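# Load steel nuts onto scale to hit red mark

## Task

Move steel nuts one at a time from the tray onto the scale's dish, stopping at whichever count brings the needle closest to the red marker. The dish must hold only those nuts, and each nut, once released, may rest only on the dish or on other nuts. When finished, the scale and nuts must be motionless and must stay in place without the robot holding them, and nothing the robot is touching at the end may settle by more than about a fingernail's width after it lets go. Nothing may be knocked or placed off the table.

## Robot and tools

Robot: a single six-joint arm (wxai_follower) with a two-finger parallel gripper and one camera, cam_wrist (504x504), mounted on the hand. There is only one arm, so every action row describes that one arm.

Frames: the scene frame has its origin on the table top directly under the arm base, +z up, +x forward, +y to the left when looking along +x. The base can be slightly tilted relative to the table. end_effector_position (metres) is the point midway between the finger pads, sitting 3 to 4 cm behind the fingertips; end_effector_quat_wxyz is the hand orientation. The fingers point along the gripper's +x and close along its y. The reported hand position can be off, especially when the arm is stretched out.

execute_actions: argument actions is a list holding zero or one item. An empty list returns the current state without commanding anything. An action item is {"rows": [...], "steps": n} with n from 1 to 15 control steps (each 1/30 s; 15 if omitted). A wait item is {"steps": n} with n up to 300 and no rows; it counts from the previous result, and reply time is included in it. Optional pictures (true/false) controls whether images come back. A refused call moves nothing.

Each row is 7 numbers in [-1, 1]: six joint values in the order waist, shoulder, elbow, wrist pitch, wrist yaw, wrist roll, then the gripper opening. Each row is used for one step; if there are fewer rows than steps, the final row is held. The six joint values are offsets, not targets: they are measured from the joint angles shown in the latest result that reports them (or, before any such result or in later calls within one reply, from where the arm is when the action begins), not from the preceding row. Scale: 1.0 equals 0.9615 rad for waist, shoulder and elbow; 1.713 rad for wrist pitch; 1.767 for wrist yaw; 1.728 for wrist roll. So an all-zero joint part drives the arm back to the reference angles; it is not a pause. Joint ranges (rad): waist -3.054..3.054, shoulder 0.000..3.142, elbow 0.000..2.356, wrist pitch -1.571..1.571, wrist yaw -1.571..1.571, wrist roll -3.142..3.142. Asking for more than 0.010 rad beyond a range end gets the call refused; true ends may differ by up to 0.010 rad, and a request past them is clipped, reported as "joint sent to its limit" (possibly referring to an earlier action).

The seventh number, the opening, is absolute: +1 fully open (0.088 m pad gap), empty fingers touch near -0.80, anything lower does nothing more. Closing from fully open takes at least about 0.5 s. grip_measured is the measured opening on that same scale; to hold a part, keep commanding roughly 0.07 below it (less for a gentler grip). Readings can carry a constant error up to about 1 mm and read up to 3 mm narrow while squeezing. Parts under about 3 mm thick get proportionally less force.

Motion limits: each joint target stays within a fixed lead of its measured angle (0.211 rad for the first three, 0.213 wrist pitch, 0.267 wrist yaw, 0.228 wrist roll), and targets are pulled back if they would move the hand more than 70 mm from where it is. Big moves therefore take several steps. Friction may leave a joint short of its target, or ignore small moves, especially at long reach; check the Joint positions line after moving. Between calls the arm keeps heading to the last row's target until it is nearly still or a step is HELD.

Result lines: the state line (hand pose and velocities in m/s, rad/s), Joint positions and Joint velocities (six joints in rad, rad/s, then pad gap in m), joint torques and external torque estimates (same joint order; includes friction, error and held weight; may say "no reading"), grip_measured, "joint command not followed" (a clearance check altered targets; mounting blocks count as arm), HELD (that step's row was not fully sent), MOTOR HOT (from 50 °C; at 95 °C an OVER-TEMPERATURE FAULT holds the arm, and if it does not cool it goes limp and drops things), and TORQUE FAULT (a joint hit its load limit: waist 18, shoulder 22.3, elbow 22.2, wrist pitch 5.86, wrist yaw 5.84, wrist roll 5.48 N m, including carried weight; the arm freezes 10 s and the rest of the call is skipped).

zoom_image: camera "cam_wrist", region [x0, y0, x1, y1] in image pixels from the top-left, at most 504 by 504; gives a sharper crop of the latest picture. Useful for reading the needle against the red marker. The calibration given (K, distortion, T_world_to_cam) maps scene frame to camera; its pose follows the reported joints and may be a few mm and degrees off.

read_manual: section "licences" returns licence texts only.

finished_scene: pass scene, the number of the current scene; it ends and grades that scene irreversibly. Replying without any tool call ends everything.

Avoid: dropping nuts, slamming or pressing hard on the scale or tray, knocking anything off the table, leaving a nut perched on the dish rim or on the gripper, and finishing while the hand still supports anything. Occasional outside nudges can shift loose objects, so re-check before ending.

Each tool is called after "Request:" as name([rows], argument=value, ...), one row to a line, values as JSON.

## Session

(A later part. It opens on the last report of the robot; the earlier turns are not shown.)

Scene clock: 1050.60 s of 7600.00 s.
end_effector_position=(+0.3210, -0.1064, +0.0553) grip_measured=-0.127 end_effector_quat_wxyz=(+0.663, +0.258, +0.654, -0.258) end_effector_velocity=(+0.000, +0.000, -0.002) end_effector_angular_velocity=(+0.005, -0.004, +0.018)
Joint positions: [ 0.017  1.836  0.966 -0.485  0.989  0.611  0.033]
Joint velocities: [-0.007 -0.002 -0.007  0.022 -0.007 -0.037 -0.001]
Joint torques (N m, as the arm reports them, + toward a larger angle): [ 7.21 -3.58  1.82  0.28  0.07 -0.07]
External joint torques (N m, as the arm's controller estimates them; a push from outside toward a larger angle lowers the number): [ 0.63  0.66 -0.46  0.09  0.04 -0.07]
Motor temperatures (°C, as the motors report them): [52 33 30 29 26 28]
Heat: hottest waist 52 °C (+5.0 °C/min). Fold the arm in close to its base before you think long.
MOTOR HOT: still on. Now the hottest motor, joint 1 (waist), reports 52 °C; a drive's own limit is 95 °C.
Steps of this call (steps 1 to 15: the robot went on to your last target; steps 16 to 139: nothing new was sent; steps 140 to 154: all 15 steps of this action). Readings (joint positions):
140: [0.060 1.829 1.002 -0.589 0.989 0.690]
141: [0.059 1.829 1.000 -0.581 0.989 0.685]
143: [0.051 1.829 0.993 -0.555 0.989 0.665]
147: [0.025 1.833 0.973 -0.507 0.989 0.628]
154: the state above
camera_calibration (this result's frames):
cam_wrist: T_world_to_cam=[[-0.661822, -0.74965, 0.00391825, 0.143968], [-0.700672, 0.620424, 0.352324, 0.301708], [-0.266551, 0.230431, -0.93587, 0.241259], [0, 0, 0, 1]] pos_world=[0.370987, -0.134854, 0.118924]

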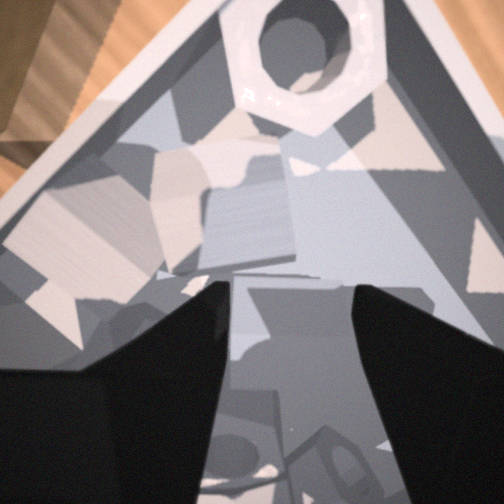

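Request:
execute_actions([
  {"rows":[[-0.008,0.01,-0.008,0.01,0,-0.006,-0.13],[-0.014,0.016,-0.014,0.02,0,-0.012,-0.13],[-0.014,0.016,-0.014,0.02,0,-0.012,-0.15],[-0.014,0.016,-0.014,0.02,0,-0.012,-0.18],[-0.014,0.016,-0.014,0.02,0,-0.012,-0.22],[-0.014,0.016,-0.014,0.02,0,-0.012,-0.26],[-0.014,0.016,-0.014,0.02,0,-0.012,-0.3],[-0.014,0.016,-0.014,0.02,0,-0.012,-0.35]]},
], pictures=false)

Request:
execute_actions([
  {"rows":[[0.015,0,0.012,-0.015,0,0.01,-0.35],[0.03,-0.005,0.025,-0.04,0,0.03,-0.35],[0.05,-0.01,0.04,-0.068,0,0.045,-0.35],[0.07,-0.015,0.058,-0.097,0,0.06,-0.35],[0.09,-0.015,0.076,-0.125,0,0.07,-0.35],[0.115,-0.015,0.095,-0.155,0,0.07,-0.35],[0.14,-0.015,0.115,-0.185,0,0.07,-0.35]]},
])

Scene clock: 1065.53 s of 7600.00 s.
end_effector_position=(+0.3213, -0.1051, +0.0520) grip_measured=-0.259 end_effector_quat_wxyz=(+0.664, +0.256, +0.653, -0.257) end_effector_velocity=(-0.003, +0.002, -0.000) end_effector_angular_velocity=(+0.022, +0.003, +0.012)
Joint positions: [ 0.011  1.842  0.957 -0.456  0.99   0.593  0.026]
Joint velocities: [-0.002 -0.007 -0.007 -0.007 -0.022 -0.007 -0.   ]
Joint torques (N m, as the arm reports them, + toward a larger angle): [ 6.99 -3.36  1.98  0.5   0.03 -0.06]
External joint torques (N m, as the arm's controller estimates them; a push from outside toward a larger angle lowers the number): [ 0.38  0.99 -0.37  0.26  0.   -0.06]
Motor temperatures (°C, as the motors report them): [51 32 29 29 26 28]
Heat: hottest waist 51 °C (+0.0 °C/min). Fold the arm in close to its base before you think long.
MOTOR HOT: still on. Now the hottest motor, joint 1 (waist), reports 51 °C; a drive's own limit is 95 °C.
Steps of this call (steps 1 to 15: the robot went on to your last target; steps 16 to 433: nothing new was sent; steps 434 to 448: all 15 steps of this action). Readings (joint positions):
434: [0.016 1.836 0.964 -0.479 0.989 0.608]
435: [0.015 1.837 0.963 -0.473 0.989 0.605]
437: [0.013 1.839 0.961 -0.464 0.989 0.600]
441: [0.010 1.842 0.958 -0.457 0.990 0.595]
448: the state above

Scene clock: 1066.03 s of 7600.00 s.
end_effector_position=(+0.3249, -0.0994, +0.0972) grip_measured=-0.259 end_effector_quat_wxyz=(+0.677, +0.225, +0.667, -0.214) end_effector_velocity=(-0.015, -0.004, +0.003) end_effector_angular_velocity=(+0.001, +0.061, +0.076)
Joint positions: [ 0.139  1.833  1.059 -0.755  0.99   0.708  0.026]
Joint velocities: [ 0.002 -0.007  0.017 -0.139 -0.007  0.022 -0.   ]
Joint torques (N m, as the arm reports them, + toward a larger angle): [ 8.25 -4.92  3.41 -0.22  0.    0.14]
External joint torques (N m, as the arm's controller estimates them; a push from outside toward a larger angle lowers the number): [ 1.5  -0.94  0.53 -0.43 -0.03  0.14]
Motor temperatures (°C, as the motors report them): [51 32 29 29 26 28]
Heat: hottest waist 51 °C (+0.0 °C/min). Fold the arm in close to its base before you think long.
MOTOR HOT: still on. Now the hottest motor, joint 1 (waist), reports 51 °C; a drive's own limit is 95 °C.
Steps of this call (steps 1 to 15: all 15 steps of this action). Readings (joint positions):
1: [0.012 1.842 0.958 -0.456 0.990 0.594]
2: [0.014 1.842 0.961 -0.467 0.990 0.603]
4: [0.028 1.842 0.974 -0.520 0.990 0.636]
8: [0.093 1.838 1.026 -0.665 0.990 0.686]
15: the state above
camera_calibration (this result's frames):
cam_wrist: T_world_to_cam=[[-0.571195, -0.820744, -0.0107115, 0.116471], [-0.769594, 0.530968, 0.354681, 0.298586], [-0.285415, 0.210836, -0.934926, 0.283922], [0, 0, 0, 1]] pos_world=[0.377354, -0.122807, 0.160791]

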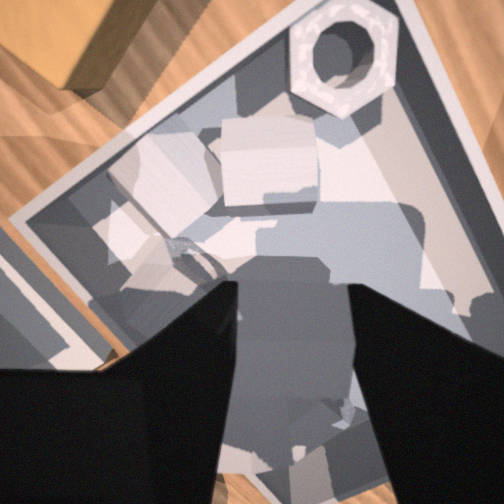

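Request:
execute_actions([
  {"rows":[[0.04,0,0.02,-0.04,0,0,-0.35],[0.08,0,0.04,-0.08,0,-0.01,-0.35],[0.12,0,0.06,-0.12,0,-0.02,-0.35],[0.16,0,0.075,-0.16,-0.005,-0.03,-0.35],[0.2,0,0.09,-0.2,-0.01,-0.04,-0.35],[0.24,0.01,0.1,-0.23,-0.015,-0.05,-0.35],[0.28,0.03,0.105,-0.255,-0.022,-0.06,-0.35],[0.32,0.06,0.11,-0.27,-0.03,-0.07,-0.35],[0.36,0.1,0.115,-0.27,-0.04,-0.08,-0.35],[0.4,0.15,0.12,-0.27,-0.05,-0.09,-0.35],[0.44,0.2,0.125,-0.265,-0.06,-0.1,-0.35],[0.48,0.26,0.135,-0.26,-0.07,-0.11,-0.35],[0.52,0.32,0.15,-0.255,-0.08,-0.12,-0.35],[0.555,0.39,0.17,-0.25,-0.095,-0.13,-0.35],[0.647,0.687,0.256,-0.22,-0.129,-0.159,-0.35]]},
], pictures=false)

Request:
execute_actions([
  {"steps":28},
])

Scene clock: 1090.00 s of 7600.00 s.
end_effector_position=(+0.2992, +0.0057, +0.1923) grip_measured=-0.259 end_effector_quat_wxyz=(+0.723, -0.059, +0.682, +0.089) end_effector_velocity=(-0.095, +0.459, +0.125) end_effector_angular_velocity=(+0.220, -0.012, +1.753)
Joint positions: [ 0.577  2.062  1.196 -1.17   0.871  0.527  0.026]
Joint velocities: [ 0.989  1.175  0.374 -0.007 -0.725 -0.549 -0.   ]
Joint torques (N m, as the arm reports them, + toward a larger angle): [ 8.45 -4.8   5.82  0.51  0.08 -0.01]
External joint torques (N m, as the arm's controller estimates them; a push from outside toward a larger angle lowers the number): [ 1.42  1.22  0.39 -0.12 -0.13 -0.04]
Motor temperatures (°C, as the motors report them): [52 33 30 29 26 28]
Heat: hottest waist 52 °C (-2.0 °C/min). Fold the arm in close to its base before you think long.
MOTOR HOT: still on. Now the hottest motor, joint 1 (waist), reports 52 °C; a drive's own limit is 95 °C.
Steps of this call (steps 1 to 30: the robot went on to your last target; steps 31 to 704: nothing new was sent; steps 705 to 719: all 15 steps of this action). Readings (joint positions):
705: [0.145 1.833 1.064 -0.779 0.990 0.712]
706: [0.153 1.833 1.070 -0.803 0.990 0.710]
708: [0.192 1.833 1.087 -0.881 0.990 0.693]
712: [0.326 1.841 1.135 -1.071 0.974 0.640]
719: the state above

Scene clock: 1090.93 s of 7600.00 s.
end_effector_position=(+0.2574, +0.1223, +0.1764) grip_measured=-0.259 end_effector_quat_wxyz=(+0.673, -0.218, +0.676, +0.206) end_effector_velocity=(-0.002, -0.001, -0.000) end_effector_angular_velocity=(-0.001, +0.011, +0.011)
Joint positions: [ 0.759  2.485  1.298 -1.134  0.767  0.436  0.026]
Joint velocities: [-0.002 -0.002 -0.002 -0.007 -0.007 -0.007 -0.   ]
Joint torques (N m, as the arm reports them, + toward a larger angle): [ 8.32 -4.47  4.78  0.3  -0.14 -0.03]
External joint torques (N m, as the arm's controller estimates them; a push from outside toward a larger angle lowers the number): [ 1.56  0.85  0.52  0.06 -0.17 -0.03]
Motor temperatures (°C, as the motors report them): [52 33 30 29 26 28]
Heat: hottest waist 52 °C (-2.0 °C/min). Fold the arm in close to its base before you think long.
MOTOR HOT: still on. Now the hottest motor, joint 1 (waist), reports 52 °C; a drive's own limit is 95 °C.
Steps of this call (steps 1 to 28: the robot went on to your last target). Readings (joint positions):
1: [0.610 2.104 1.209 -1.166 0.849 0.510]
2: [0.642 2.146 1.226 -1.159 0.832 0.495]
4: [0.698 2.232 1.265 -1.144 0.808 0.470]
8: [0.751 2.398 1.294 -1.134 0.777 0.447]
28: the state above
camera_calibration (this result's frames):
cam_wrist: T_world_to_cam=[[0.591408, -0.806035, 0.0233179, -0.0463065], [-0.753949, -0.542472, 0.370519, 0.225353], [-0.286002, -0.236708, -0.928532, 0.345796], [0, 0, 0, 1]] pos_world=[0.296189, 0.166776, 0.238665]

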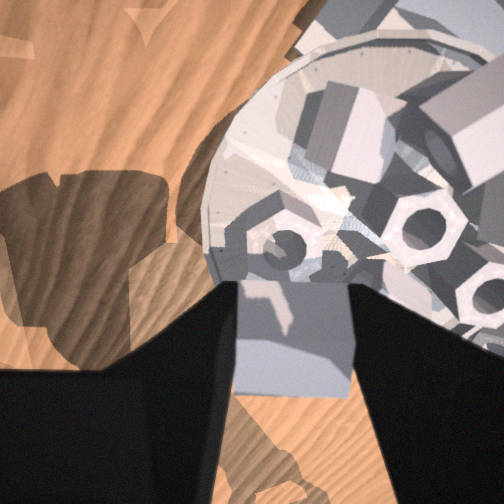

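Request:
execute_actions([
  {"rows":[[-0.014,0.004,-0.013,0.014,0.004,-0.009,-0.35],[-0.028,0.008,-0.025,0.029,0.008,-0.018,-0.35],[-0.043,0.011,-0.038,0.043,0.013,-0.026,-0.35],[-0.057,0.015,-0.05,0.058,0.017,-0.035,-0.35],[-0.071,0.018,-0.062,0.072,0.021,-0.044,-0.35],[-0.085,0.021,-0.074,0.087,0.025,-0.053,-0.35]]},
], pictures=false)

Request:
execute_actions([
  {"steps":8},
])

Scene clock: 1099.97 s of 7600.00 s.
end_effector_position=(+0.2609, +0.1238, +0.1447) grip_measured=-0.259 end_effector_quat_wxyz=(+0.672, -0.213, +0.678, +0.210) end_effector_velocity=(+0.007, +0.002, +0.002) end_effector_angular_velocity=(+0.011, -0.037, +0.008)
Joint positions: [ 0.682  2.499  1.235 -0.993  0.805  0.35   0.026]
Joint velocities: [ 0.002 -0.007 -0.002  0.037  0.022 -0.037 -0.001]
Joint torques (N m, as the arm reports them, + toward a larger angle): [ 8.09 -4.63  3.37  0.22  0.17 -0.05]
External joint torques (N m, as the arm's controller estimates them; a push from outside toward a larger angle lowers the number): [ 1.11  0.66 -0.47  0.    0.17 -0.05]
Motor temperatures (°C, as the motors report them): [52 33 30 29 26 28]
Heat: hottest waist 52 °C (-1.0 °C/min). Fold the arm in close to its base before you think long.
MOTOR HOT: still on. Now the hottest motor, joint 1 (waist), reports 52 °C; a drive's own limit is 95 °C.
Steps of this call (steps 1 to 30: the robot went on to your last target; steps 31 to 256: nothing new was sent; steps 257 to 271: all 15 steps of this action). Readings (joint positions):
257: [0.759 2.485 1.298 -1.131 0.767 0.433]
258: [0.757 2.485 1.296 -1.121 0.767 0.427]
260: [0.746 2.485 1.287 -1.091 0.773 0.411]
264: [0.701 2.493 1.253 -1.025 0.795 0.370]
271: the state above

Scene clock: 1100.23 s of 7600.00 s.
end_effector_position=(+0.2609, +0.1240, +0.1442) grip_measured=-0.259 end_effector_quat_wxyz=(+0.672, -0.214, +0.677, +0.211) end_effector_velocity=(-0.003, +0.001, -0.002) end_effector_angular_velocity=(+0.013, +0.023, +0.001)
Joint positions: [ 0.681  2.499  1.233 -0.988  0.806  0.347  0.026]
Joint velocities: [-0.007 -0.002 -0.007  0.007 -0.022 -0.007 -0.   ]
Joint torques (N m, as the arm reports them, + toward a larger angle): [ 7.9  -4.85  3.12  0.3   0.21 -0.04]
External joint torques (N m, as the arm's controller estimates them; a push from outside toward a larger angle lowers the number): [ 0.88  0.4  -0.74  0.07  0.2  -0.04]
Motor temperatures (°C, as the motors report them): [52 33 30 29 26 28]
Heat: hottest waist 52 °C (-1.0 °C/min). Fold the arm in close to its base before you think long.
MOTOR HOT: still on. Now the hottest motor, joint 1 (waist), reports 52 °C; a drive's own limit is 95 °C.
Steps of this call (steps 1 to 8: the robot went on to your last target). Readings (joint positions):
1: [0.682 2.499 1.235 -0.991 0.805 0.349]
2: [0.682 2.499 1.235 -0.990 0.805 0.349]
4: [0.682 2.499 1.234 -0.989 0.806 0.347]
8: the state above
camera_calibration (this result's frames):
cam_wrist: T_world_to_cam=[[0.59128, -0.806409, 0.00959887, -0.0442198], [-0.751184, -0.546379, 0.370396, 0.240632], [-0.293446, -0.226218, -0.928824, 0.317935], [0, 0, 0, 1]] pos_world=[0.300202, 0.16774, 0.206601]

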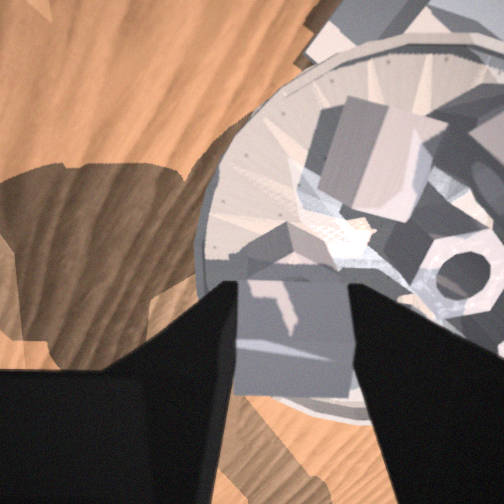

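Request:
execute_actions([
  {"rows":[[-0.008,-0.012,-0.01,0.002,0.002,-0.003,-0.35],[-0.014,-0.013,-0.015,0.007,0.004,-0.007,-0.35],[-0.02,-0.013,-0.02,0.012,0.006,-0.011,-0.35],[-0.025,-0.013,-0.025,0.017,0.008,-0.014,-0.35],[-0.03,-0.013,-0.03,0.022,0.009,-0.017,-0.35]]},
], pictures=false)

Scene clock: 1108.90 s of 7600.00 s.
end_effector_position=(+0.2613, +0.1222, +0.1381) grip_measured=-0.259 end_effector_quat_wxyz=(+0.672, -0.212, +0.677, +0.214) end_effector_velocity=(-0.002, +0.000, -0.001) end_effector_angular_velocity=(+0.006, +0.007, +0.019)
Joint positions: [ 0.662  2.492  1.212 -0.954  0.812  0.321  0.026]
Joint velocities: [-0.002 -0.002 -0.007  0.007 -0.007 -0.022  0.   ]
Joint torques (N m, as the arm reports them, + toward a larger angle): [ 7.31 -6.18  2.94  0.27  0.37 -0.06]
External joint torques (N m, as the arm's controller estimates them; a push from outside toward a larger angle lowers the number): [ 0.32 -1.   -0.85  0.02  0.37 -0.06]
Motor temperatures (°C, as the motors report them): [52 33 30 29 26 28]
Heat: hottest waist 52 °C (+0.0 °C/min). Fold the arm in close to its base before you think long.
MOTOR HOT: still on. Now the hottest motor, joint 1 (waist), reports 52 °C; a drive's own limit is 95 °C.
Steps of this call (steps 1 to 15: the robot went on to your last target; steps 16 to 245: nothing new was sent; steps 246 to 260: all 15 steps of this action). Readings (joint positions):
246: [0.680 2.499 1.233 -0.987 0.807 0.346]
247: [0.679 2.499 1.232 -0.985 0.807 0.344]
249: [0.674 2.498 1.226 -0.977 0.809 0.338]
253: [0.663 2.495 1.217 -0.961 0.812 0.326]
260: the state above

Request:
execute_actions([
  {"rows":[[0,0,0,0,0,0,-0.29],[0,0,0,0,0,0,-0.25],[0,0,0,0,0,0,-0.22],[0,0,0,0,0,0,-0.18],[0,0,0,0,0,0,-0.13],[0,0,0,0,0,0,-0.07]],"steps":11},
], pictures=false)

Request:
execute_actions([
  {"rows":[[0.017,0,0.015,-0.017,0,0.01,-0.07],[0.035,-0.004,0.031,-0.035,-0.008,0.022,-0.07],[0.053,-0.008,0.047,-0.053,-0.014,0.034,-0.07],[0.071,-0.012,0.063,-0.071,-0.02,0.06,-0.07],[0.089,-0.016,0.079,-0.089,-0.026,0.1,-0.04],[0.105,-0.02,0.093,-0.105,-0.031,0.15,0]],"steps":13},
])

Scene clock: 1123.80 s of 7600.00 s.
end_effector_position=(+0.2613, +0.1222, +0.1381) grip_measured=-0.105 end_effector_quat_wxyz=(+0.672, -0.212, +0.677, +0.214) end_effector_velocity=(-0.005, -0.001, -0.002) end_effector_angular_velocity=(+0.006, +0.029, -0.002)
Joint positions: [ 0.662  2.491  1.212 -0.953  0.812  0.32   0.034]
Joint velocities: [-0.007 -0.002 -0.007 -0.007 -0.022  0.007  0.013]
Joint torques (N m, as the arm reports them, + toward a larger angle): [ 7.89 -5.06  3.81  0.02  0.02  0.06]
External joint torques (N m, as the arm's controller estimates them; a push from outside toward a larger angle lowers the number): [ 0.98  0.11  0.05 -0.2   0.02  0.06]
Motor temperatures (°C, as the motors report them): [51 33 30 29 26 28]
Heat: hottest waist 51 °C (+0.0 °C/min). Fold the arm in close to its base before you think long.
MOTOR HOT: still on. Now the hottest motor, joint 1 (waist), reports 51 °C; a drive's own limit is 95 °C.
Steps of this call (steps 1 to 15: the robot went on to your last target; steps 16 to 436: nothing new was sent; steps 437 to 447: all 11 steps of this action). Readings (joint positions):
437: [0.662 2.491 1.212 -0.953 0.812 0.320]
438: [0.662 2.491 1.212 -0.953 0.812 0.320]
440: [0.662 2.491 1.212 -0.953 0.812 0.320]
444: [0.662 2.491 1.212 -0.953 0.812 0.320]
447: the state above

Scene clock: 1124.23 s of 7600.00 s.
end_effector_position=(+0.2588, +0.1234, +0.1784) grip_measured=-0.011 end_effector_quat_wxyz=(+0.691, -0.170, +0.683, +0.165) end_effector_velocity=(-0.011, -0.010, +0.006) end_effector_angular_velocity=(-0.025, +0.069, -0.106)
Joint positions: [ 0.763  2.476  1.294 -1.119  0.767  0.555  0.038]
Joint velocities: [ 0.007 -0.002  0.022 -0.11  -0.051  0.168  0.003]
Joint torques (N m, as the arm reports them, + toward a larger angle): [ 7.9  -5.72  4.37 -0.06 -0.16  0.11]
External joint torques (N m, as the arm's controller estimates them; a push from outside toward a larger angle lowers the number): [ 1.27 -0.69  0.23 -0.3  -0.19  0.11]
Motor temperatures (°C, as the motors report them): [51 33 30 29 26 28]
Heat: hottest waist 51 °C (+0.0 °C/min). Fold the arm in close to its base before you think long.
MOTOR HOT: still on. Now the hottest motor, joint 1 (waist), reports 51 °C; a drive's own limit is 95 °C.
Steps of this call (steps 1 to 13: all 13 steps of this action). Readings (joint positions):
1: [0.664 2.491 1.213 -0.956 0.812 0.322]
2: [0.667 2.491 1.216 -0.968 0.812 0.329]
4: [0.685 2.491 1.231 -1.006 0.804 0.357]
8: [0.741 2.484 1.274 -1.084 0.777 0.492]
13: the state above
camera_calibration (this result's frames):
cam_wrist: T_world_to_cam=[[0.480111, -0.877032, 0.0175605, -0.0076773], [-0.823106, -0.443488, 0.354702, 0.234712], [-0.303298, -0.184751, -0.934814, 0.34745], [0, 0, 0, 1]] pos_world=[0.302259, 0.16155, 0.241683]

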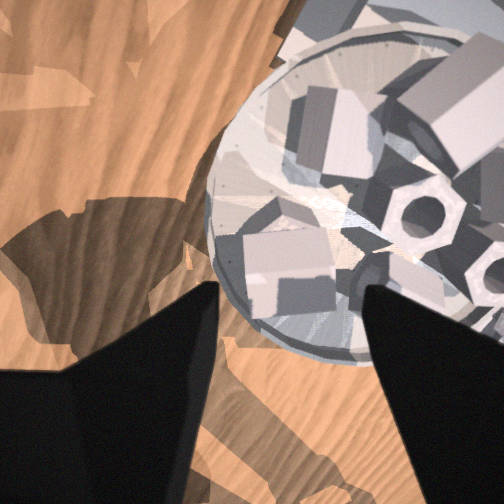

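Request:
execute_actions([
  {"rows":[[-0.01,-0.04,0,-0.01,0,0.05,0],[-0.03,-0.09,-0.01,-0.015,0.01,0.1,0],[-0.06,-0.14,-0.02,-0.02,0.02,0.16,0],[-0.09,-0.19,-0.03,-0.03,0.03,0.22,0],[-0.12,-0.24,-0.04,-0.035,0.04,0.28,0],[-0.15,-0.29,-0.045,-0.035,0.05,0.34,0],[-0.185,-0.34,-0.05,-0.035,0.06,0.4,0],[-0.22,-0.39,-0.055,-0.035,0.07,0.46,0],[-0.26,-0.44,-0.06,-0.035,0.08,0.52,0],[-0.3,-0.49,-0.06,-0.035,0.09,0.58,0],[-0.345,-0.53,-0.06,-0.03,0.1,0.64,0],[-0.39,-0.565,-0.06,-0.015,0.11,0.7,0],[-0.44,-0.59,-0.065,0.01,0.118,0.76,0],[-0.49,-0.6,-0.07,0.045,0.125,0.82,0],[-0.705,-0.606,-0.104,0.203,0.131,0.934,0]]},
], pictures=false)

Request:
execute_actions([
  {"steps":30},
])

Scene clock: 1133.97 s of 7600.00 s.
end_effector_position=(+0.3348, -0.0399, +0.1725) grip_measured=-0.002 end_effector_quat_wxyz=(+0.674, +0.280, +0.642, -0.235) end_effector_velocity=(+0.194, -0.352, -0.231) end_effector_angular_velocity=(+0.286, -0.103, -3.816)
Joint positions: [ 0.423  1.989  1.245 -1.096  0.939  1.239  0.039]
Joint velocities: [-1.253 -0.872 -0.281  1.487  0.432  1.429  0.   ]
Joint torques (N m, as the arm reports them, + toward a larger angle): [ 6.9  -2.32  2.44  0.28  0.13  0.05]
External joint torques (N m, as the arm's controller estimates them; a push from outside toward a larger angle lowers the number): [ 0.31 -0.05 -0.45  0.11  0.15  0.06]
Motor temperatures (°C, as the motors report them): [51 34 31 29 26 28]
Heat: hottest waist 51 °C (+0.0 °C/min). Fold the arm in close to its base before you think long.
MOTOR HOT: still on. Now the hottest motor, joint 1 (waist), reports 51 °C; a drive's own limit is 95 °C.
Steps of this call (steps 1 to 30: the robot went on to your last target; steps 31 to 277: nothing new was sent; steps 278 to 292: all 15 steps of this action). Readings (joint positions):
278: [0.764 2.472 1.296 -1.131 0.763 0.588]
279: [0.763 2.463 1.295 -1.132 0.763 0.618]
281: [0.747 2.420 1.286 -1.141 0.772 0.717]
285: [0.657 2.257 1.267 -1.163 0.832 0.922]
292: the state above

Scene clock: 1134.97 s of 7600.00 s.
end_effector_position=(+0.3544, -0.1160, +0.0896) grip_measured=-0.002 end_effector_quat_wxyz=(+0.333, +0.627, +0.333, -0.620) end_effector_velocity=(-0.004, +0.000, -0.001) end_effector_angular_velocity=(+0.007, +0.014, -0.005)
Joint positions: [ 0.091  1.898  1.2   -0.774  0.993  2.164  0.039]
Joint velocities: [-0.002 -0.002 -0.002 -0.022 -0.007  0.022  0.   ]
Joint torques (N m, as the arm reports them, + toward a larger angle): [ 7.94 -5.35  2.29  0.17  0.26  0.1 ]
External joint torques (N m, as the arm's controller estimates them; a push from outside toward a larger angle lowers the number): [ 0.58 -0.86 -0.47  0.02  0.21  0.1 ]
Motor temperatures (°C, as the motors report them): [51 34 31 29 26 28]
Heat: hottest waist 51 °C (-1.0 °C/min). Fold the arm in close to its base before you think long.
MOTOR HOT: still on. Now the hottest motor, joint 1 (waist), reports 51 °C; a drive's own limit is 95 °C.
Steps of this call (steps 1 to 30: the robot went on to your last target). Readings (joint positions):
1: [0.379 1.964 1.238 -1.048 0.952 1.289]
2: [0.334 1.946 1.231 -1.001 0.962 1.339]
4: [0.241 1.924 1.220 -0.910 0.975 1.441]
8: [0.118 1.907 1.206 -0.820 0.990 1.651]
30: the state above
camera_calibration (this result's frames):
cam_wrist: T_world_to_cam=[[-0.843416, 0.537251, 0.00324665, 0.372404], [0.500072, 0.782813, 0.370314, -0.0893025], [0.19641, 0.313952, -0.928901, 0.129511], [0, 0, 0, 1]] pos_world=[0.333312, -0.170828, 0.152164]

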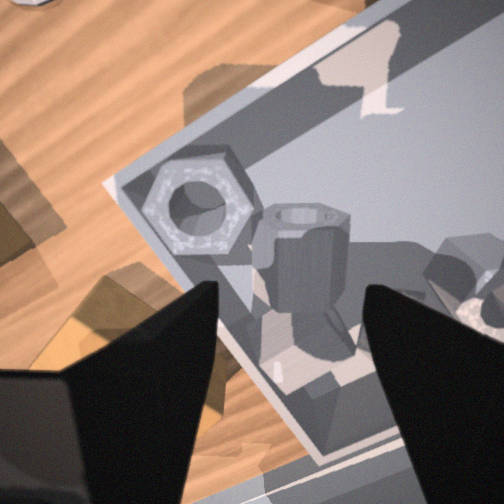

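Request:
execute_actions([
  {"rows":[[-0.008,-0.006,-0.025,0.012,0,-0.008,-0.06],[-0.02,-0.006,-0.037,0.029,0,-0.02,-0.06],[-0.032,-0.006,-0.048,0.046,0,-0.031,-0.06],[-0.044,-0.004,-0.06,0.063,0,-0.042,-0.06],[-0.056,-0.002,-0.071,0.08,0,-0.053,-0.06],[-0.068,0,-0.082,0.096,0,-0.064,-0.06]]},
])

Scene clock: 1145.60 s of 7600.00 s.
end_effector_position=(+0.3494, -0.1158, +0.0663) grip_measured=-0.057 end_effector_quat_wxyz=(+0.336, +0.625, +0.331, -0.622) end_effector_velocity=(-0.000, +0.006, -0.003) end_effector_angular_velocity=(+0.020, -0.015, -0.002)
Joint positions: [ 0.035  1.896  1.128 -0.62   0.993  2.061  0.036]
Joint velocities: [-0.002 -0.002 -0.027  0.051 -0.022 -0.022 -0.   ]
Joint torques (N m, as the arm reports them, + toward a larger angle): [ 7.81 -4.52  2.43  0.33  0.06 -0.08]
External joint torques (N m, as the arm's controller estimates them; a push from outside toward a larger angle lowers the number): [ 0.65  0.1  -0.13  0.15  0.   -0.08]
Motor temperatures (°C, as the motors report them): [52 34 30 29 26 28]
Heat: hottest waist 52 °C (+0.0 °C/min). Fold the arm in close to its base before you think long.
MOTOR HOT: still on. Now the hottest motor, joint 1 (waist), reports 52 °C; a drive's own limit is 95 °C.
Steps of this call (steps 1 to 15: the robot went on to your last target; steps 16 to 304: nothing new was sent; steps 305 to 319: all 15 steps of this action). Readings (joint positions):
305: [0.091 1.898 1.197 -0.769 0.993 2.166]
306: [0.089 1.897 1.192 -0.760 0.993 2.160]
308: [0.081 1.896 1.177 -0.729 0.993 2.137]
312: [0.047 1.896 1.143 -0.655 0.993 2.086]
319: the state above
camera_calibration (this result's frames):
cam_wrist: T_world_to_cam=[[-0.844349, 0.535794, -0.000603272, 0.368543], [0.498874, 0.786578, 0.363894, -0.0770957], [0.195447, 0.306953, -0.93144, 0.108439], [0, 0, 0, 1]] pos_world=[0.328446, -0.170107, 0.129282]

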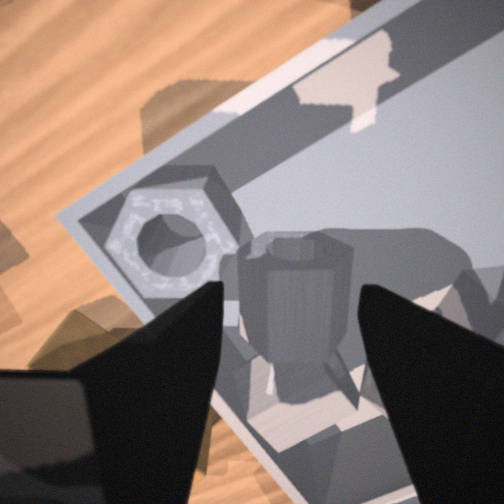

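Request:
execute_actions([
  {"rows":[[-0.012,0.004,-0.014,0.014,0,-0.01,-0.06],[-0.021,0.007,-0.022,0.027,0,-0.018,-0.06],[-0.03,0.009,-0.03,0.04,0,-0.027,-0.06],[-0.039,0.011,-0.038,0.053,-0.003,-0.036,-0.06],[-0.048,0.013,-0.046,0.066,-0.004,-0.045,-0.06],[-0.057,0.015,-0.054,0.079,-0.005,-0.053,-0.06]]},
])

Scene clock: 1152.30 s of 7600.00 s.
end_effector_position=(+0.3543, -0.1082, +0.0611) grip_measured=-0.058 end_effector_quat_wxyz=(+0.347, +0.636, +0.333, -0.603) end_effector_velocity=(+0.000, -0.001, -0.005) end_effector_angular_velocity=(-0.012, -0.006, +0.003)
Joint positions: [ 0.031  1.896  1.084 -0.497  0.978  1.974  0.036]
Joint velocities: [-0.012  0.002 -0.017  0.051  0.007 -0.037 -0.   ]
Joint torques (N m, as the arm reports them, + toward a larger angle): [ 2.85 -2.87  2.01  0.68  0.33 -0.06]
External joint torques (N m, as the arm's controller estimates them; a push from outside toward a larger angle lowers the number): [-4.22  1.74 -0.55  0.44  0.28 -0.06]
Motor temperatures (°C, as the motors report them): [51 34 30 29 26 28]
Heat: hottest waist 51 °C (-1.0 °C/min). Fold the arm in close to its base before you think long.
MOTOR HOT: still on. Now the hottest motor, joint 1 (waist), reports 51 °C; a drive's own limit is 95 °C.
Steps of this call (steps 1 to 15: the robot went on to your last target; steps 16 to 186: nothing new was sent; steps 187 to 201: all 15 steps of this action). Readings (joint positions):
187: [0.035 1.896 1.125 -0.612 0.993 2.055]
188: [0.034 1.896 1.122 -0.605 0.993 2.050]
190: [0.033 1.896 1.113 -0.583 0.993 2.034]
194: [0.033 1.896 1.092 -0.525 0.985 1.994]
201: the state above
camera_calibration (this result's frames):
cam_wrist: T_world_to_cam=[[-0.854331, 0.518744, -0.03198, 0.37222], [0.466971, 0.793165, 0.390932, -0.073268], [0.228159, 0.319052, -0.919864, 0.0893276], [0, 0, 0, 1]] pos_world=[0.331832, -0.163473, 0.122716]

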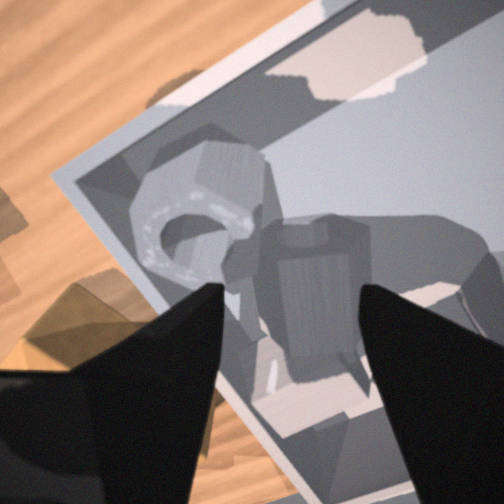

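Hit U3's edge; back up.

Request:
execute_actions([
  {"rows":[[0.01,0,0.015,-0.015,0,0.01,-0.06],[0.02,0,0.035,-0.04,0.003,0.03,-0.06],[0.03,0,0.055,-0.07,0.006,0.05,-0.06],[0.04,0,0.075,-0.1,0.01,0.075,-0.06],[0.05,0,0.092,-0.135,0.011,0.095,-0.06]]},
])

Scene clock: 1157.93 s of 7600.00 s.
end_effector_position=(+0.3517, -0.1130, +0.0829) grip_measured=-0.058 end_effector_quat_wxyz=(+0.336, +0.627, +0.334, -0.618) end_effector_velocity=(-0.005, -0.003, +0.002) end_effector_angular_velocity=(+0.008, +0.027, +0.001)
Joint positions: [ 0.079  1.895  1.166 -0.718  0.992  2.13   0.036]
Joint velocities: [-0.002 -0.002  0.017 -0.066 -0.007  0.037 -0.001]
Joint torques (N m, as the arm reports them, + toward a larger angle): [ 8.13 -4.54  3.43 -0.15  0.26  0.12]
External joint torques (N m, as the arm's controller estimates them; a push from outside toward a larger angle lowers the number): [ 0.89 -0.06  0.71 -0.31  0.21  0.12]
Motor temperatures (°C, as the motors report them): [50 33 30 29 26 28]
Heat: hottest waist 50 °C (-2.0 °C/min). Fold the arm in close to its base before you think long.
MOTOR HOT: still on. Now the hottest motor, joint 1 (waist), reports 50 °C; a drive's own limit is 95 °C.
Steps of this call (steps 1 to 15: the robot went on to your last target; steps 16 to 154: nothing new was sent; steps 155 to 169: all 15 steps of this action). Readings (joint positions):
155: [0.033 1.895 1.083 -0.495 0.978 1.972]
156: [0.037 1.895 1.088 -0.506 0.978 1.982]
158: [0.042 1.895 1.107 -0.561 0.980 2.022]
162: [0.065 1.895 1.151 -0.668 0.990 2.097]
169: the state above
camera_calibration (this result's frames):
cam_wrist: T_world_to_cam=[[-0.847063, 0.531493, -0.0000403694, 0.369461], [0.493261, 0.786159, 0.372355, -0.0852937], [0.197936, 0.315388, -0.92809, 0.122387], [0, 0, 0, 1]] pos_world=[0.330804, -0.167911, 0.145361]

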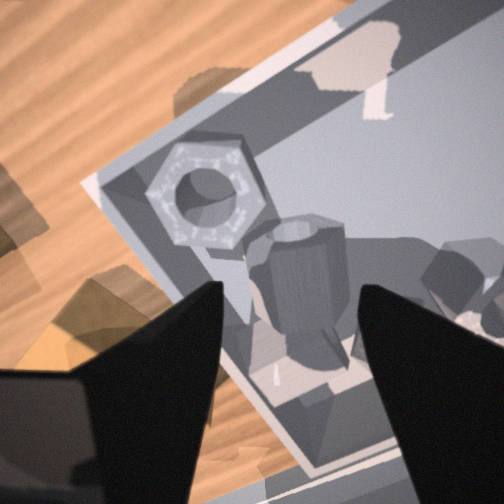

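Request:
execute_actions([
  {"rows":[[-0.008,0,-0.022,0.01,0,-0.04,-0.07],[-0.018,0,-0.031,0.025,0,-0.065,-0.07],[-0.028,0,-0.04,0.039,0,-0.076,-0.07],[-0.038,0,-0.049,0.053,0,-0.086,-0.07],[-0.048,0,-0.058,0.067,0,-0.096,-0.07],[-0.058,0,-0.066,0.081,0,-0.106,-0.07]]},
])

Scene clock: 1178.30 s of 7600.00 s.
end_effector_position=(+0.3482, -0.1137, +0.0632) grip_measured=-0.067 end_effector_quat_wxyz=(+0.365, +0.611, +0.358, -0.605) end_effector_velocity=(-0.000, +0.002, -0.003) end_effector_angular_velocity=(-0.009, -0.006, +0.050)
Joint positions: [ 0.03   1.895  1.11  -0.587  0.992  1.955  0.036]
Joint velocities: [-0.002  0.002 -0.017  0.037  0.007 -0.066 -0.   ]
Joint torques (N m, as the arm reports them, + toward a larger angle): [ 7.7  -4.89  2.11  0.21  0.04 -0.04]
External joint torques (N m, as the arm's controller estimates them; a push from outside toward a larger angle lowers the number): [ 0.6  -0.31 -0.38  0.04 -0.02 -0.04]
Motor temperatures (°C, as the motors report them): [52 33 30 29 26 28]
Heat: hottest waist 52 °C (+1.0 °C/min). Fold the arm in close to its base before you think long.
MOTOR HOT: still on. Now the hottest motor, joint 1 (waist), reports 52 °C; a drive's own limit is 95 °C.
Steps of this call (steps 1 to 15: the robot went on to your last target; steps 16 to 596: nothing new was sent; steps 597 to 611: all 15 steps of this action). Readings (joint positions):
597: [0.080 1.895 1.167 -0.724 0.992 2.124]
598: [0.080 1.895 1.164 -0.715 0.992 2.101]
600: [0.073 1.895 1.151 -0.684 0.992 2.056]
604: [0.043 1.895 1.122 -0.620 0.992 1.987]
611: the state above
camera_calibration (this result's frames):
cam_wrist: T_world_to_cam=[[-0.889746, 0.456434, -0.00456938, 0.373414], [0.42357, 0.829331, 0.364415, -0.0459214], [0.170121, 0.322301, -0.931225, 0.115689], [0, 0, 0, 1]] pos_world=[0.332013, -0.169642, 0.126174]

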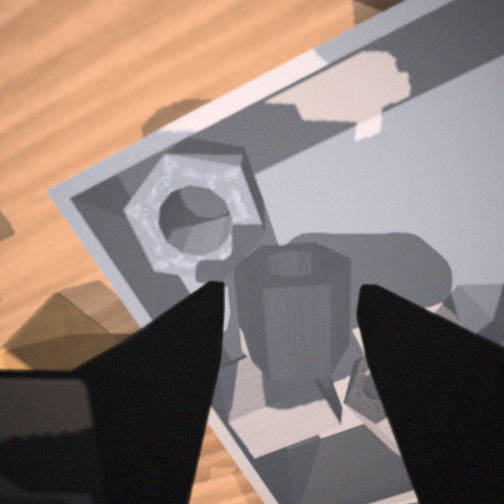

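Request:
execute_actions([
  {"rows":[[-0.012,0.006,-0.01,0.012,0,-0.009,-0.07],[-0.02,0.009,-0.017,0.023,0,-0.016,-0.07],[-0.028,0.011,-0.023,0.034,0,-0.024,-0.07],[-0.036,0.013,-0.03,0.045,0,-0.032,-0.07],[-0.044,0.015,-0.036,0.056,0,-0.04,-0.07],[-0.051,0.017,-0.042,0.066,0,-0.047,-0.07]]},
])

Scene clock: 1184.57 s of 7600.00 s.
end_effector_position=(+0.3477, -0.1137, +0.0503) grip_measured=-0.068 end_effector_quat_wxyz=(+0.372, +0.610, +0.357, -0.602) end_effector_velocity=(+0.006, +0.000, -0.003) end_effector_angular_velocity=(+0.001, -0.031, -0.037)
Joint positions: [-0.001  1.9    1.074 -0.485  0.992  1.878  0.036]
Joint velocities: [-0.007 -0.002 -0.017  0.081 -0.007 -0.022 -0.   ]
Joint torques (N m, as the arm reports them, + toward a larger angle): [ 6.56 -3.35  2.19  0.46  0.06 -0.02]
External joint torques (N m, as the arm's controller estimates them; a push from outside toward a larger angle lowers the number): [-0.57  1.41 -0.3   0.31 -0.01 -0.02]
Motor temperatures (°C, as the motors report them): [52 33 30 29 26 28]
Heat: hottest waist 52 °C (+1.0 °C/min). Fold the arm in close to its base before you think long.
MOTOR HOT: still on. Now the hottest motor, joint 1 (waist), reports 52 °C; a drive's own limit is 95 °C.
Steps of this call (steps 1 to 15: the robot went on to your last target; steps 16 to 173: nothing new was sent; steps 174 to 188: all 15 steps of this action). Readings (joint positions):
174: [0.028 1.895 1.108 -0.579 0.992 1.948]
175: [0.027 1.895 1.106 -0.573 0.992 1.944]
177: [0.020 1.895 1.100 -0.552 0.992 1.930]
181: [0.005 1.898 1.083 -0.507 0.992 1.896]
188: the state above
camera_calibration (this result's frames):
cam_wrist: T_world_to_cam=[[-0.893512, 0.448791, -0.0149158, 0.373959], [0.413697, 0.83565, 0.361308, -0.0367123], [0.174616, 0.316662, -0.932327, 0.101596], [0, 0, 0, 1]] pos_world=[0.331585, -0.169323, 0.113563]

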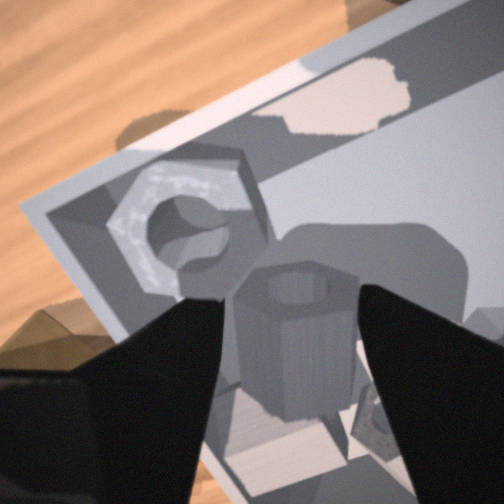

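Request:
execute_actions([
  {"rows":[[-0.008,0,-0.004,0,0,0,-0.1],[-0.008,0,-0.004,0,0,0,-0.13],[-0.008,0,-0.004,0,0,0,-0.16],[-0.008,0,-0.004,0,0,0,-0.2],[-0.008,0,-0.004,0,0,0,-0.24],[-0.008,0,-0.004,0,0,0,-0.28],[-0.008,0,-0.004,0,0,0,-0.32],[-0.008,0,-0.004,0,0,0,-0.36]]},
], pictures=false)

Request:
execute_actions([
  {"rows":[[0.012,0,0.012,-0.017,0,0.01,-0.36],[0.025,0,0.025,-0.037,0,0.025,-0.36],[0.04,-0.005,0.04,-0.06,0,0.04,-0.36],[0.057,-0.008,0.056,-0.085,0,0.055,-0.36],[0.075,-0.008,0.073,-0.11,0,0.07,-0.36],[0.095,-0.008,0.09,-0.14,0,0.08,-0.36],[0.115,-0.008,0.108,-0.168,0,0.08,-0.36]]},
])

Scene clock: 1195.53 s of 7600.00 s.
end_effector_position=(+0.3477, -0.1134, +0.0504) grip_measured=-0.235 end_effector_quat_wxyz=(+0.373, +0.610, +0.358, -0.601) end_effector_velocity=(-0.002, +0.001, -0.001) end_effector_angular_velocity=(+0.007, +0.005, +0.027)
Joint positions: [-0.     1.9    1.073 -0.483  0.992  1.875  0.028]
Joint velocities: [-0.002 -0.002 -0.002 -0.007 -0.007 -0.022 -0.   ]
Joint torques (N m, as the arm reports them, + toward a larger angle): [ 7.37 -4.76  2.31 -0.09  0.08  0.04]
External joint torques (N m, as the arm's controller estimates them; a push from outside toward a larger angle lowers the number): [ 0.27 -0.04 -0.08 -0.28  0.01  0.05]
Motor temperatures (°C, as the motors report them): [51 33 30 29 26 28]
Heat: hottest waist 51 °C (+0.0 °C/min). Fold the arm in close to its base before you think long.
MOTOR HOT: still on. Now the hottest motor, joint 1 (waist), reports 51 °C; a drive's own limit is 95 °C.
Steps of this call (steps 1 to 15: the robot went on to your last target; steps 16 to 314: nothing new was sent; steps 315 to 329: all 15 steps of this action). Readings (joint positions):
315: [-0.002 1.901 1.073 -0.480 0.992 1.875]
316: [-0.001 1.901 1.073 -0.480 0.992 1.875]
318: [-0.001 1.901 1.073 -0.480 0.992 1.875]
322: [-0.000 1.901 1.073 -0.483 0.992 1.875]
329: the state above

Scene clock: 1196.03 s of 7600.00 s.
end_effector_position=(+0.3502, -0.1074, +0.0904) grip_measured=-0.235 end_effector_quat_wxyz=(+0.387, +0.598, +0.386, -0.586) end_effector_velocity=(-0.018, -0.006, -0.001) end_effector_angular_velocity=(-0.011, +0.074, +0.079)
Joint positions: [ 0.106  1.898  1.168 -0.754  0.992  2.006  0.028]
Joint velocities: [-0.007 -0.002  0.012 -0.139  0.007  0.022 -0.   ]
Joint torques (N m, as the arm reports them, + toward a larger angle): [ 8.77 -5.38  3.54 -0.19  0.06  0.1 ]
External joint torques (N m, as the arm's controller estimates them; a push from outside toward a larger angle lowers the number): [ 1.57 -1.06  0.75 -0.36  0.01  0.1 ]
Motor temperatures (°C, as the motors report them): [51 33 30 29 26 28]
Heat: hottest waist 51 °C (-1.0 °C/min). Fold the arm in close to its base before you think long.
MOTOR HOT: still on. Now the hottest motor, joint 1 (waist), reports 51 °C; a drive's own limit is 95 °C.
Steps of this call (steps 1 to 15: all 15 steps of this action). Readings (joint positions):
1: [0.001 1.900 1.074 -0.486 0.992 1.878]
2: [0.003 1.900 1.078 -0.498 0.992 1.886]
4: [0.012 1.900 1.090 -0.543 0.992 1.914]
8: [0.064 1.900 1.135 -0.673 0.992 1.976]
15: the state above
camera_calibration (this result's frames):
cam_wrist: T_world_to_cam=[[-0.924407, 0.381397, -0.00303096, 0.376385], [0.352626, 0.857648, 0.374293, -0.034901], [0.145354, 0.34493, -0.927305, 0.149377], [0, 0, 0, 1]] pos_world=[0.338528, -0.165144, 0.152722]

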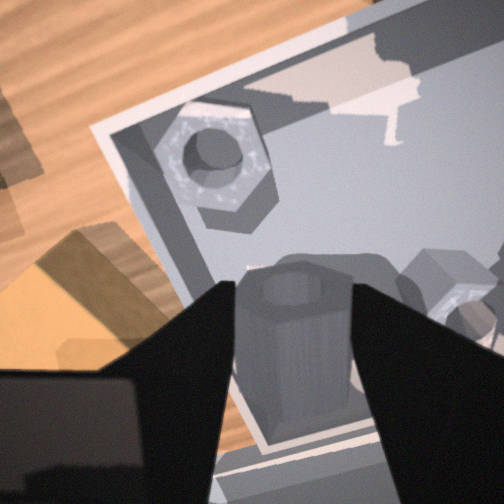

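Request:
execute_actions([
  {"rows":[[0.035,0,0.02,-0.04,0,-0.02,-0.36],[0.07,0,0.035,-0.075,0,-0.05,-0.36],[0.105,0,0.05,-0.11,0,-0.08,-0.36],[0.14,0,0.06,-0.145,0,-0.11,-0.36],[0.18,0,0.07,-0.18,-0.005,-0.14,-0.36],[0.22,0,0.075,-0.21,-0.01,-0.17,-0.36],[0.26,0.005,0.08,-0.235,-0.015,-0.2,-0.36],[0.3,0.02,0.085,-0.255,-0.02,-0.23,-0.36],[0.34,0.05,0.09,-0.265,-0.025,-0.26,-0.36],[0.38,0.09,0.095,-0.265,-0.035,-0.29,-0.36],[0.415,0.14,0.1,-0.265,-0.045,-0.32,-0.36],[0.45,0.19,0.105,-0.26,-0.055,-0.35,-0.36],[0.48,0.25,0.115,-0.255,-0.065,-0.38,-0.36],[0.51,0.31,0.125,-0.25,-0.072,-0.42,-0.36],[0.557,0.471,0.157,-0.242,-0.088,-0.73,-0.36]]},
], pictures=false)

Request:
execute_actions([
  {"steps":28},
])

Scene clock: 1208.30 s of 7600.00 s.
end_effector_position=(+0.3257, -0.0073, +0.1886) grip_measured=-0.234 end_effector_quat_wxyz=(+0.667, +0.293, +0.639, -0.246) end_effector_velocity=(-0.102, +0.487, +0.063) end_effector_angular_velocity=(-0.040, +0.007, +2.699)
Joint positions: [ 0.517  2.075  1.277 -1.164  0.905  1.426  0.028]
Joint velocities: [ 0.891  1.287  0.217 -0.022 -0.52  -1.326 -0.   ]
Joint torques (N m, as the arm reports them, + toward a larger angle): [ 9.   -3.23  4.12 -0.09 -0.13 -0.07]
External joint torques (N m, as the arm's controller estimates them; a push from outside toward a larger angle lowers the number): [ 1.67  0.69  0.5  -0.35 -0.21 -0.06]
Motor temperatures (°C, as the motors report them): [52 33 30 29 26 28]
Heat: hottest waist 52 °C (+0.0 °C/min). Fold the arm in close to its base before you think long.
MOTOR HOT: still on. Now the hottest motor, joint 1 (waist), reports 52 °C; a drive's own limit is 95 °C.
Steps of this call (steps 1 to 30: the robot went on to your last target; steps 31 to 353: nothing new was sent; steps 354 to 368: all 15 steps of this action). Readings (joint positions):
354: [0.109 1.898 1.174 -0.778 0.992 2.006]
355: [0.116 1.898 1.178 -0.800 0.992 1.989]
357: [0.148 1.898 1.192 -0.869 0.992 1.931]
361: [0.274 1.898 1.225 -1.046 0.983 1.762]
368: the state above

Scene clock: 1209.23 s of 7600.00 s.
end_effector_position=(+0.2962, +0.0731, +0.1787) grip_measured=-0.234 end_effector_quat_wxyz=(+0.709, -0.051, +0.701, +0.051) end_effector_velocity=(-0.002, +0.001, -0.002) end_effector_angular_velocity=(+0.003, +0.009, +0.008)
Joint positions: [ 0.639  2.343  1.313 -1.166  0.842  0.748  0.028]
Joint velocities: [-0.002  0.002 -0.007  0.007 -0.007 -0.007 -0.   ]
Joint torques (N m, as the arm reports them, + toward a larger angle): [ 8.85 -3.71  4.51 -0.07 -0.11 -0.05]
External joint torques (N m, as the arm's controller estimates them; a push from outside toward a larger angle lowers the number): [ 1.54  0.91  0.57 -0.31 -0.15 -0.05]
Motor temperatures (°C, as the motors report them): [52 33 30 29 26 28]
Heat: hottest waist 52 °C (+0.0 °C/min). Fold the arm in close to its base before you think long.
MOTOR HOT: still on. Now the hottest motor, joint 1 (waist), reports 52 °C; a drive's own limit is 95 °C.
Steps of this call (steps 1 to 28: the robot went on to your last target). Readings (joint positions):
1: [0.545 2.120 1.284 -1.164 0.888 1.378]
2: [0.572 2.167 1.292 -1.164 0.876 1.327]
4: [0.611 2.247 1.302 -1.164 0.859 1.223]
8: [0.634 2.324 1.303 -1.165 0.844 1.013]
28: the state above
camera_calibration (this result's frames):
cam_wrist: T_world_to_cam=[[0.166041, -0.986064, 0.0103754, 0.0325298], [-0.923342, -0.151768, 0.352714, 0.251788], [-0.346224, -0.0681449, -0.935674, 0.354173], [0, 0, 0, 1]] pos_world=[0.349708, 0.0944249, 0.242243]

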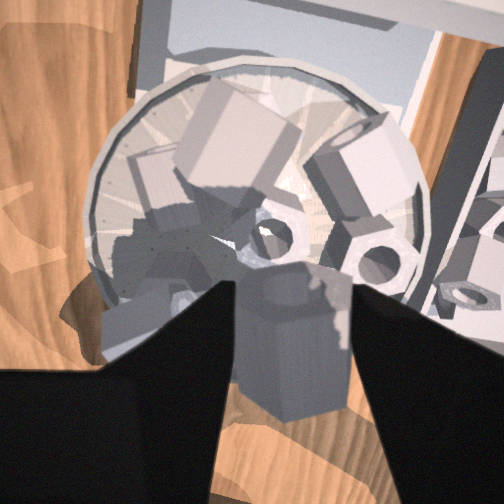

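Request:
execute_actions([
  {"rows":[[-0.013,0.003,-0.014,0.013,0.003,-0.008,-0.36],[-0.025,0.006,-0.026,0.027,0.007,-0.016,-0.36],[-0.037,0.009,-0.038,0.041,0.01,-0.025,-0.36],[-0.049,0.011,-0.05,0.055,0.014,-0.033,-0.36],[-0.061,0.013,-0.061,0.069,0.018,-0.041,-0.36],[-0.073,0.015,-0.072,0.083,0.022,-0.05,-0.36],[-0.085,0.017,-0.083,0.096,0.026,-0.058,-0.36]]},
])

Scene clock: 1216.53 s of 7600.00 s.
end_effector_position=(+0.2986, +0.0745, +0.1453) grip_measured=-0.234 end_effector_quat_wxyz=(+0.708, -0.049, +0.703, +0.050) end_effector_velocity=(+0.010, +0.003, -0.001) end_effector_angular_velocity=(+0.002, -0.051, +0.003)
Joint positions: [ 0.561  2.354  1.241 -1.011  0.88   0.655  0.028]
Joint velocities: [-0.002 -0.002 -0.007  0.066  0.037 -0.051 -0.   ]
Joint torques (N m, as the arm reports them, + toward a larger angle): [ 8.65 -4.45  3.21  0.24  0.24 -0.04]
External joint torques (N m, as the arm's controller estimates them; a push from outside toward a larger angle lowers the number): [ 1.2   0.35 -0.43  0.01  0.21 -0.04]
Motor temperatures (°C, as the motors report them): [53 33 30 29 26 28]
Heat: hottest waist 53 °C (+3.0 °C/min). Fold the arm in close to its base before you think long.
MOTOR HOT: still on. Now the hottest motor, joint 1 (waist), reports 53 °C; a drive's own limit is 95 °C.
Steps of this call (steps 1 to 30: the robot went on to your last target; steps 31 to 204: nothing new was sent; steps 205 to 219: all 15 steps of this action). Readings (joint positions):
205: [0.639 2.343 1.313 -1.166 0.842 0.745]
206: [0.637 2.343 1.310 -1.157 0.842 0.740]
208: [0.627 2.343 1.300 -1.126 0.845 0.724]
212: [0.587 2.348 1.264 -1.054 0.868 0.681]
219: the state above
camera_calibration (this result's frames):
cam_wrist: T_world_to_cam=[[0.162311, -0.986709, 0.00777404, 0.035346], [-0.922099, -0.148868, 0.357173, 0.264815], [-0.351268, -0.0651414, -0.934006, 0.324827], [0, 0, 0, 1]] pos_world=[0.35255, 0.0954585, 0.208531]

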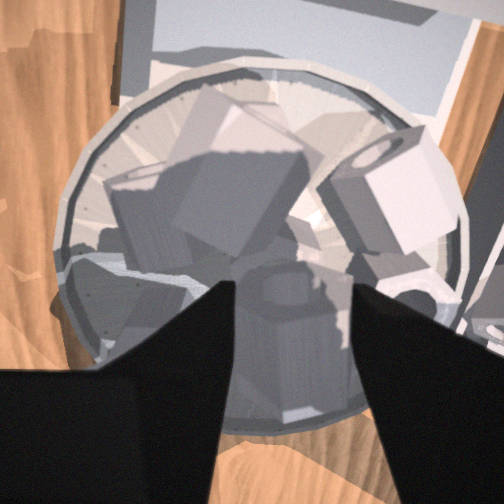

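Request:
execute_actions([
  {"rows":[[-0.007,0,-0.008,0.007,0.002,-0.005,-0.36],[-0.013,0,-0.014,0.013,0.004,-0.009,-0.36],[-0.019,0,-0.02,0.019,0.006,-0.013,-0.36],[-0.025,0,-0.026,0.025,0.008,-0.017,-0.36],[-0.03,0,-0.031,0.031,0.01,-0.021,-0.36]]},
], pictures=false)

Scene clock: 1225.00 s of 7600.00 s.
end_effector_position=(+0.2990, +0.0739, +0.1359) grip_measured=-0.234 end_effector_quat_wxyz=(+0.708, -0.050, +0.703, +0.051) end_effector_velocity=(-0.001, -0.002, +0.001) end_effector_angular_velocity=(-0.008, -0.004, +0.014)
Joint positions: [ 0.538  2.354  1.218 -0.964  0.892  0.621  0.028]
Joint velocities: [ 0.002 -0.002 -0.002 -0.007  0.007 -0.007 -0.   ]
Joint torques (N m, as the arm reports them, + toward a larger angle): [ 8.22 -4.88  2.95  0.35  0.22 -0.04]
External joint torques (N m, as the arm's controller estimates them; a push from outside toward a larger angle lowers the number): [ 0.64 -0.07 -0.63  0.12  0.18 -0.04]
Motor temperatures (°C, as the motors report them): [53 33 30 29 26 28]
Heat: hottest waist 53 °C (+2.0 °C/min). Fold the arm in close to its base before you think long.
MOTOR HOT: still on. Now the hottest motor, joint 1 (waist), reports 53 °C; a drive's own limit is 95 °C.
Steps of this call (steps 1 to 15: the robot went on to your last target; steps 16 to 239: nothing new was sent; steps 240 to 254: all 15 steps of this action). Readings (joint positions):
240: [0.560 2.354 1.238 -1.004 0.882 0.650]
241: [0.559 2.354 1.238 -1.001 0.882 0.648]
243: [0.554 2.354 1.233 -0.990 0.884 0.641]
247: [0.539 2.354 1.221 -0.971 0.890 0.627]
254: the state above

Touching. Release slowly.

Request:
execute_actions([
  {"rows":[[-0.008,0,-0.008,0.003,0,0,-0.3],[-0.008,0,-0.008,0.003,0,0,-0.26],[0,0,0,0,0,0,-0.23],[0,0,0,0,0,0,-0.215],[0,0,0,0,0,0,-0.2],[0,0,0,0,0,0,-0.185],[0,0,0,0,0,0,-0.17],[0,0,0,0,0,0,-0.15],[0,0,0,0,0,0,-0.12],[0,0,0,0,0,0,-0.09],[0,0,0,0,0,0,-0.05],[0,0,0,0,0,0,0],[0,0,0,0,0,0,0.05]]},
], pictures=false)

Request:
execute_actions([
  {"steps":10},
])

Scene clock: 1235.23 s of 7600.00 s.
end_effector_position=(+0.2989, +0.0740, +0.1360) grip_measured=-0.024 end_effector_quat_wxyz=(+0.708, -0.050, +0.702, +0.051) end_effector_velocity=(-0.002, -0.003, +0.001) end_effector_angular_velocity=(-0.015, +0.003, +0.040)
Joint positions: [ 0.539  2.354  1.217 -0.963  0.893  0.621  0.038]
Joint velocities: [ 0.002 -0.002 -0.002 -0.022  0.007 -0.022  0.031]
Joint torques (N m, as the arm reports them, + toward a larger angle): [ 8.64 -5.04  3.46  0.06  0.04  0.06]
External joint torques (N m, as the arm's controller estimates them; a push from outside toward a larger angle lowers the number): [ 1.12 -0.26 -0.07 -0.15  0.01  0.06]
Motor temperatures (°C, as the motors report them): [53 33 30 29 26 28]
Heat: hottest waist 53 °C (+1.0 °C/min). Fold the arm in close to its base before you think long.
MOTOR HOT: still on. Now the hottest motor, joint 1 (waist), reports 53 °C; a drive's own limit is 95 °C.
Steps of this call (steps 1 to 15: the robot went on to your last target; steps 16 to 292: nothing new was sent; steps 293 to 307: all 15 steps of this action). Readings (joint positions):
293: [0.538 2.354 1.217 -0.963 0.893 0.621]
294: [0.538 2.354 1.217 -0.963 0.893 0.621]
296: [0.538 2.354 1.217 -0.963 0.893 0.621]
300: [0.538 2.354 1.217 -0.963 0.893 0.621]
307: the state above

Scene clock: 1235.57 s of 7600.00 s.
end_effector_position=(+0.2989, +0.0741, +0.1361) grip_measured=+0.043 end_effector_quat_wxyz=(+0.708, -0.050, +0.702, +0.051) end_effector_velocity=(-0.004, -0.003, -0.001) end_effector_angular_velocity=(-0.005, +0.017, +0.038)
Joint positions: [ 0.539  2.354  1.217 -0.963  0.893  0.621  0.041]
Joint velocities: [-0.002 -0.002 -0.002 -0.022 -0.007 -0.022  0.001]
Joint torques (N m, as the arm reports them, + toward a larger angle): [ 8.79 -4.87  3.9  -0.04  0.02  0.03]
External joint torques (N m, as the arm's controller estimates them; a push from outside toward a larger angle lowers the number): [ 1.34 -0.11  0.4  -0.24 -0.01  0.03]
Motor temperatures (°C, as the motors report them): [53 33 30 29 26 28]
Heat: hottest waist 53 °C (+1.0 °C/min). Fold the arm in close to its base before you think long.
MOTOR HOT: still on. Now the hottest motor, joint 1 (waist), reports 53 °C; a drive's own limit is 95 °C.
Steps of this call (steps 1 to 10: the robot went on to your last target). Readings (joint positions):
1: [0.539 2.354 1.217 -0.963 0.893 0.621]
2: [0.539 2.354 1.217 -0.963 0.893 0.621]
4: [0.539 2.354 1.217 -0.963 0.893 0.621]
8: [0.539 2.354 1.217 -0.963 0.893 0.621]
10: the state above
camera_calibration (this result's frames):
cam_wrist: T_world_to_cam=[[0.164909, -0.986273, 0.00840013, 0.0340987], [-0.922517, -0.151225, 0.355096, 0.268909], [-0.348951, -0.0663079, -0.934792, 0.315894], [0, 0, 0, 1]] pos_world=[0.352682, 0.0952426, 0.19952]

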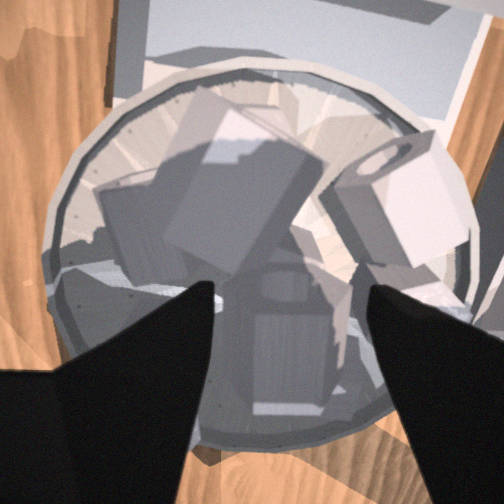

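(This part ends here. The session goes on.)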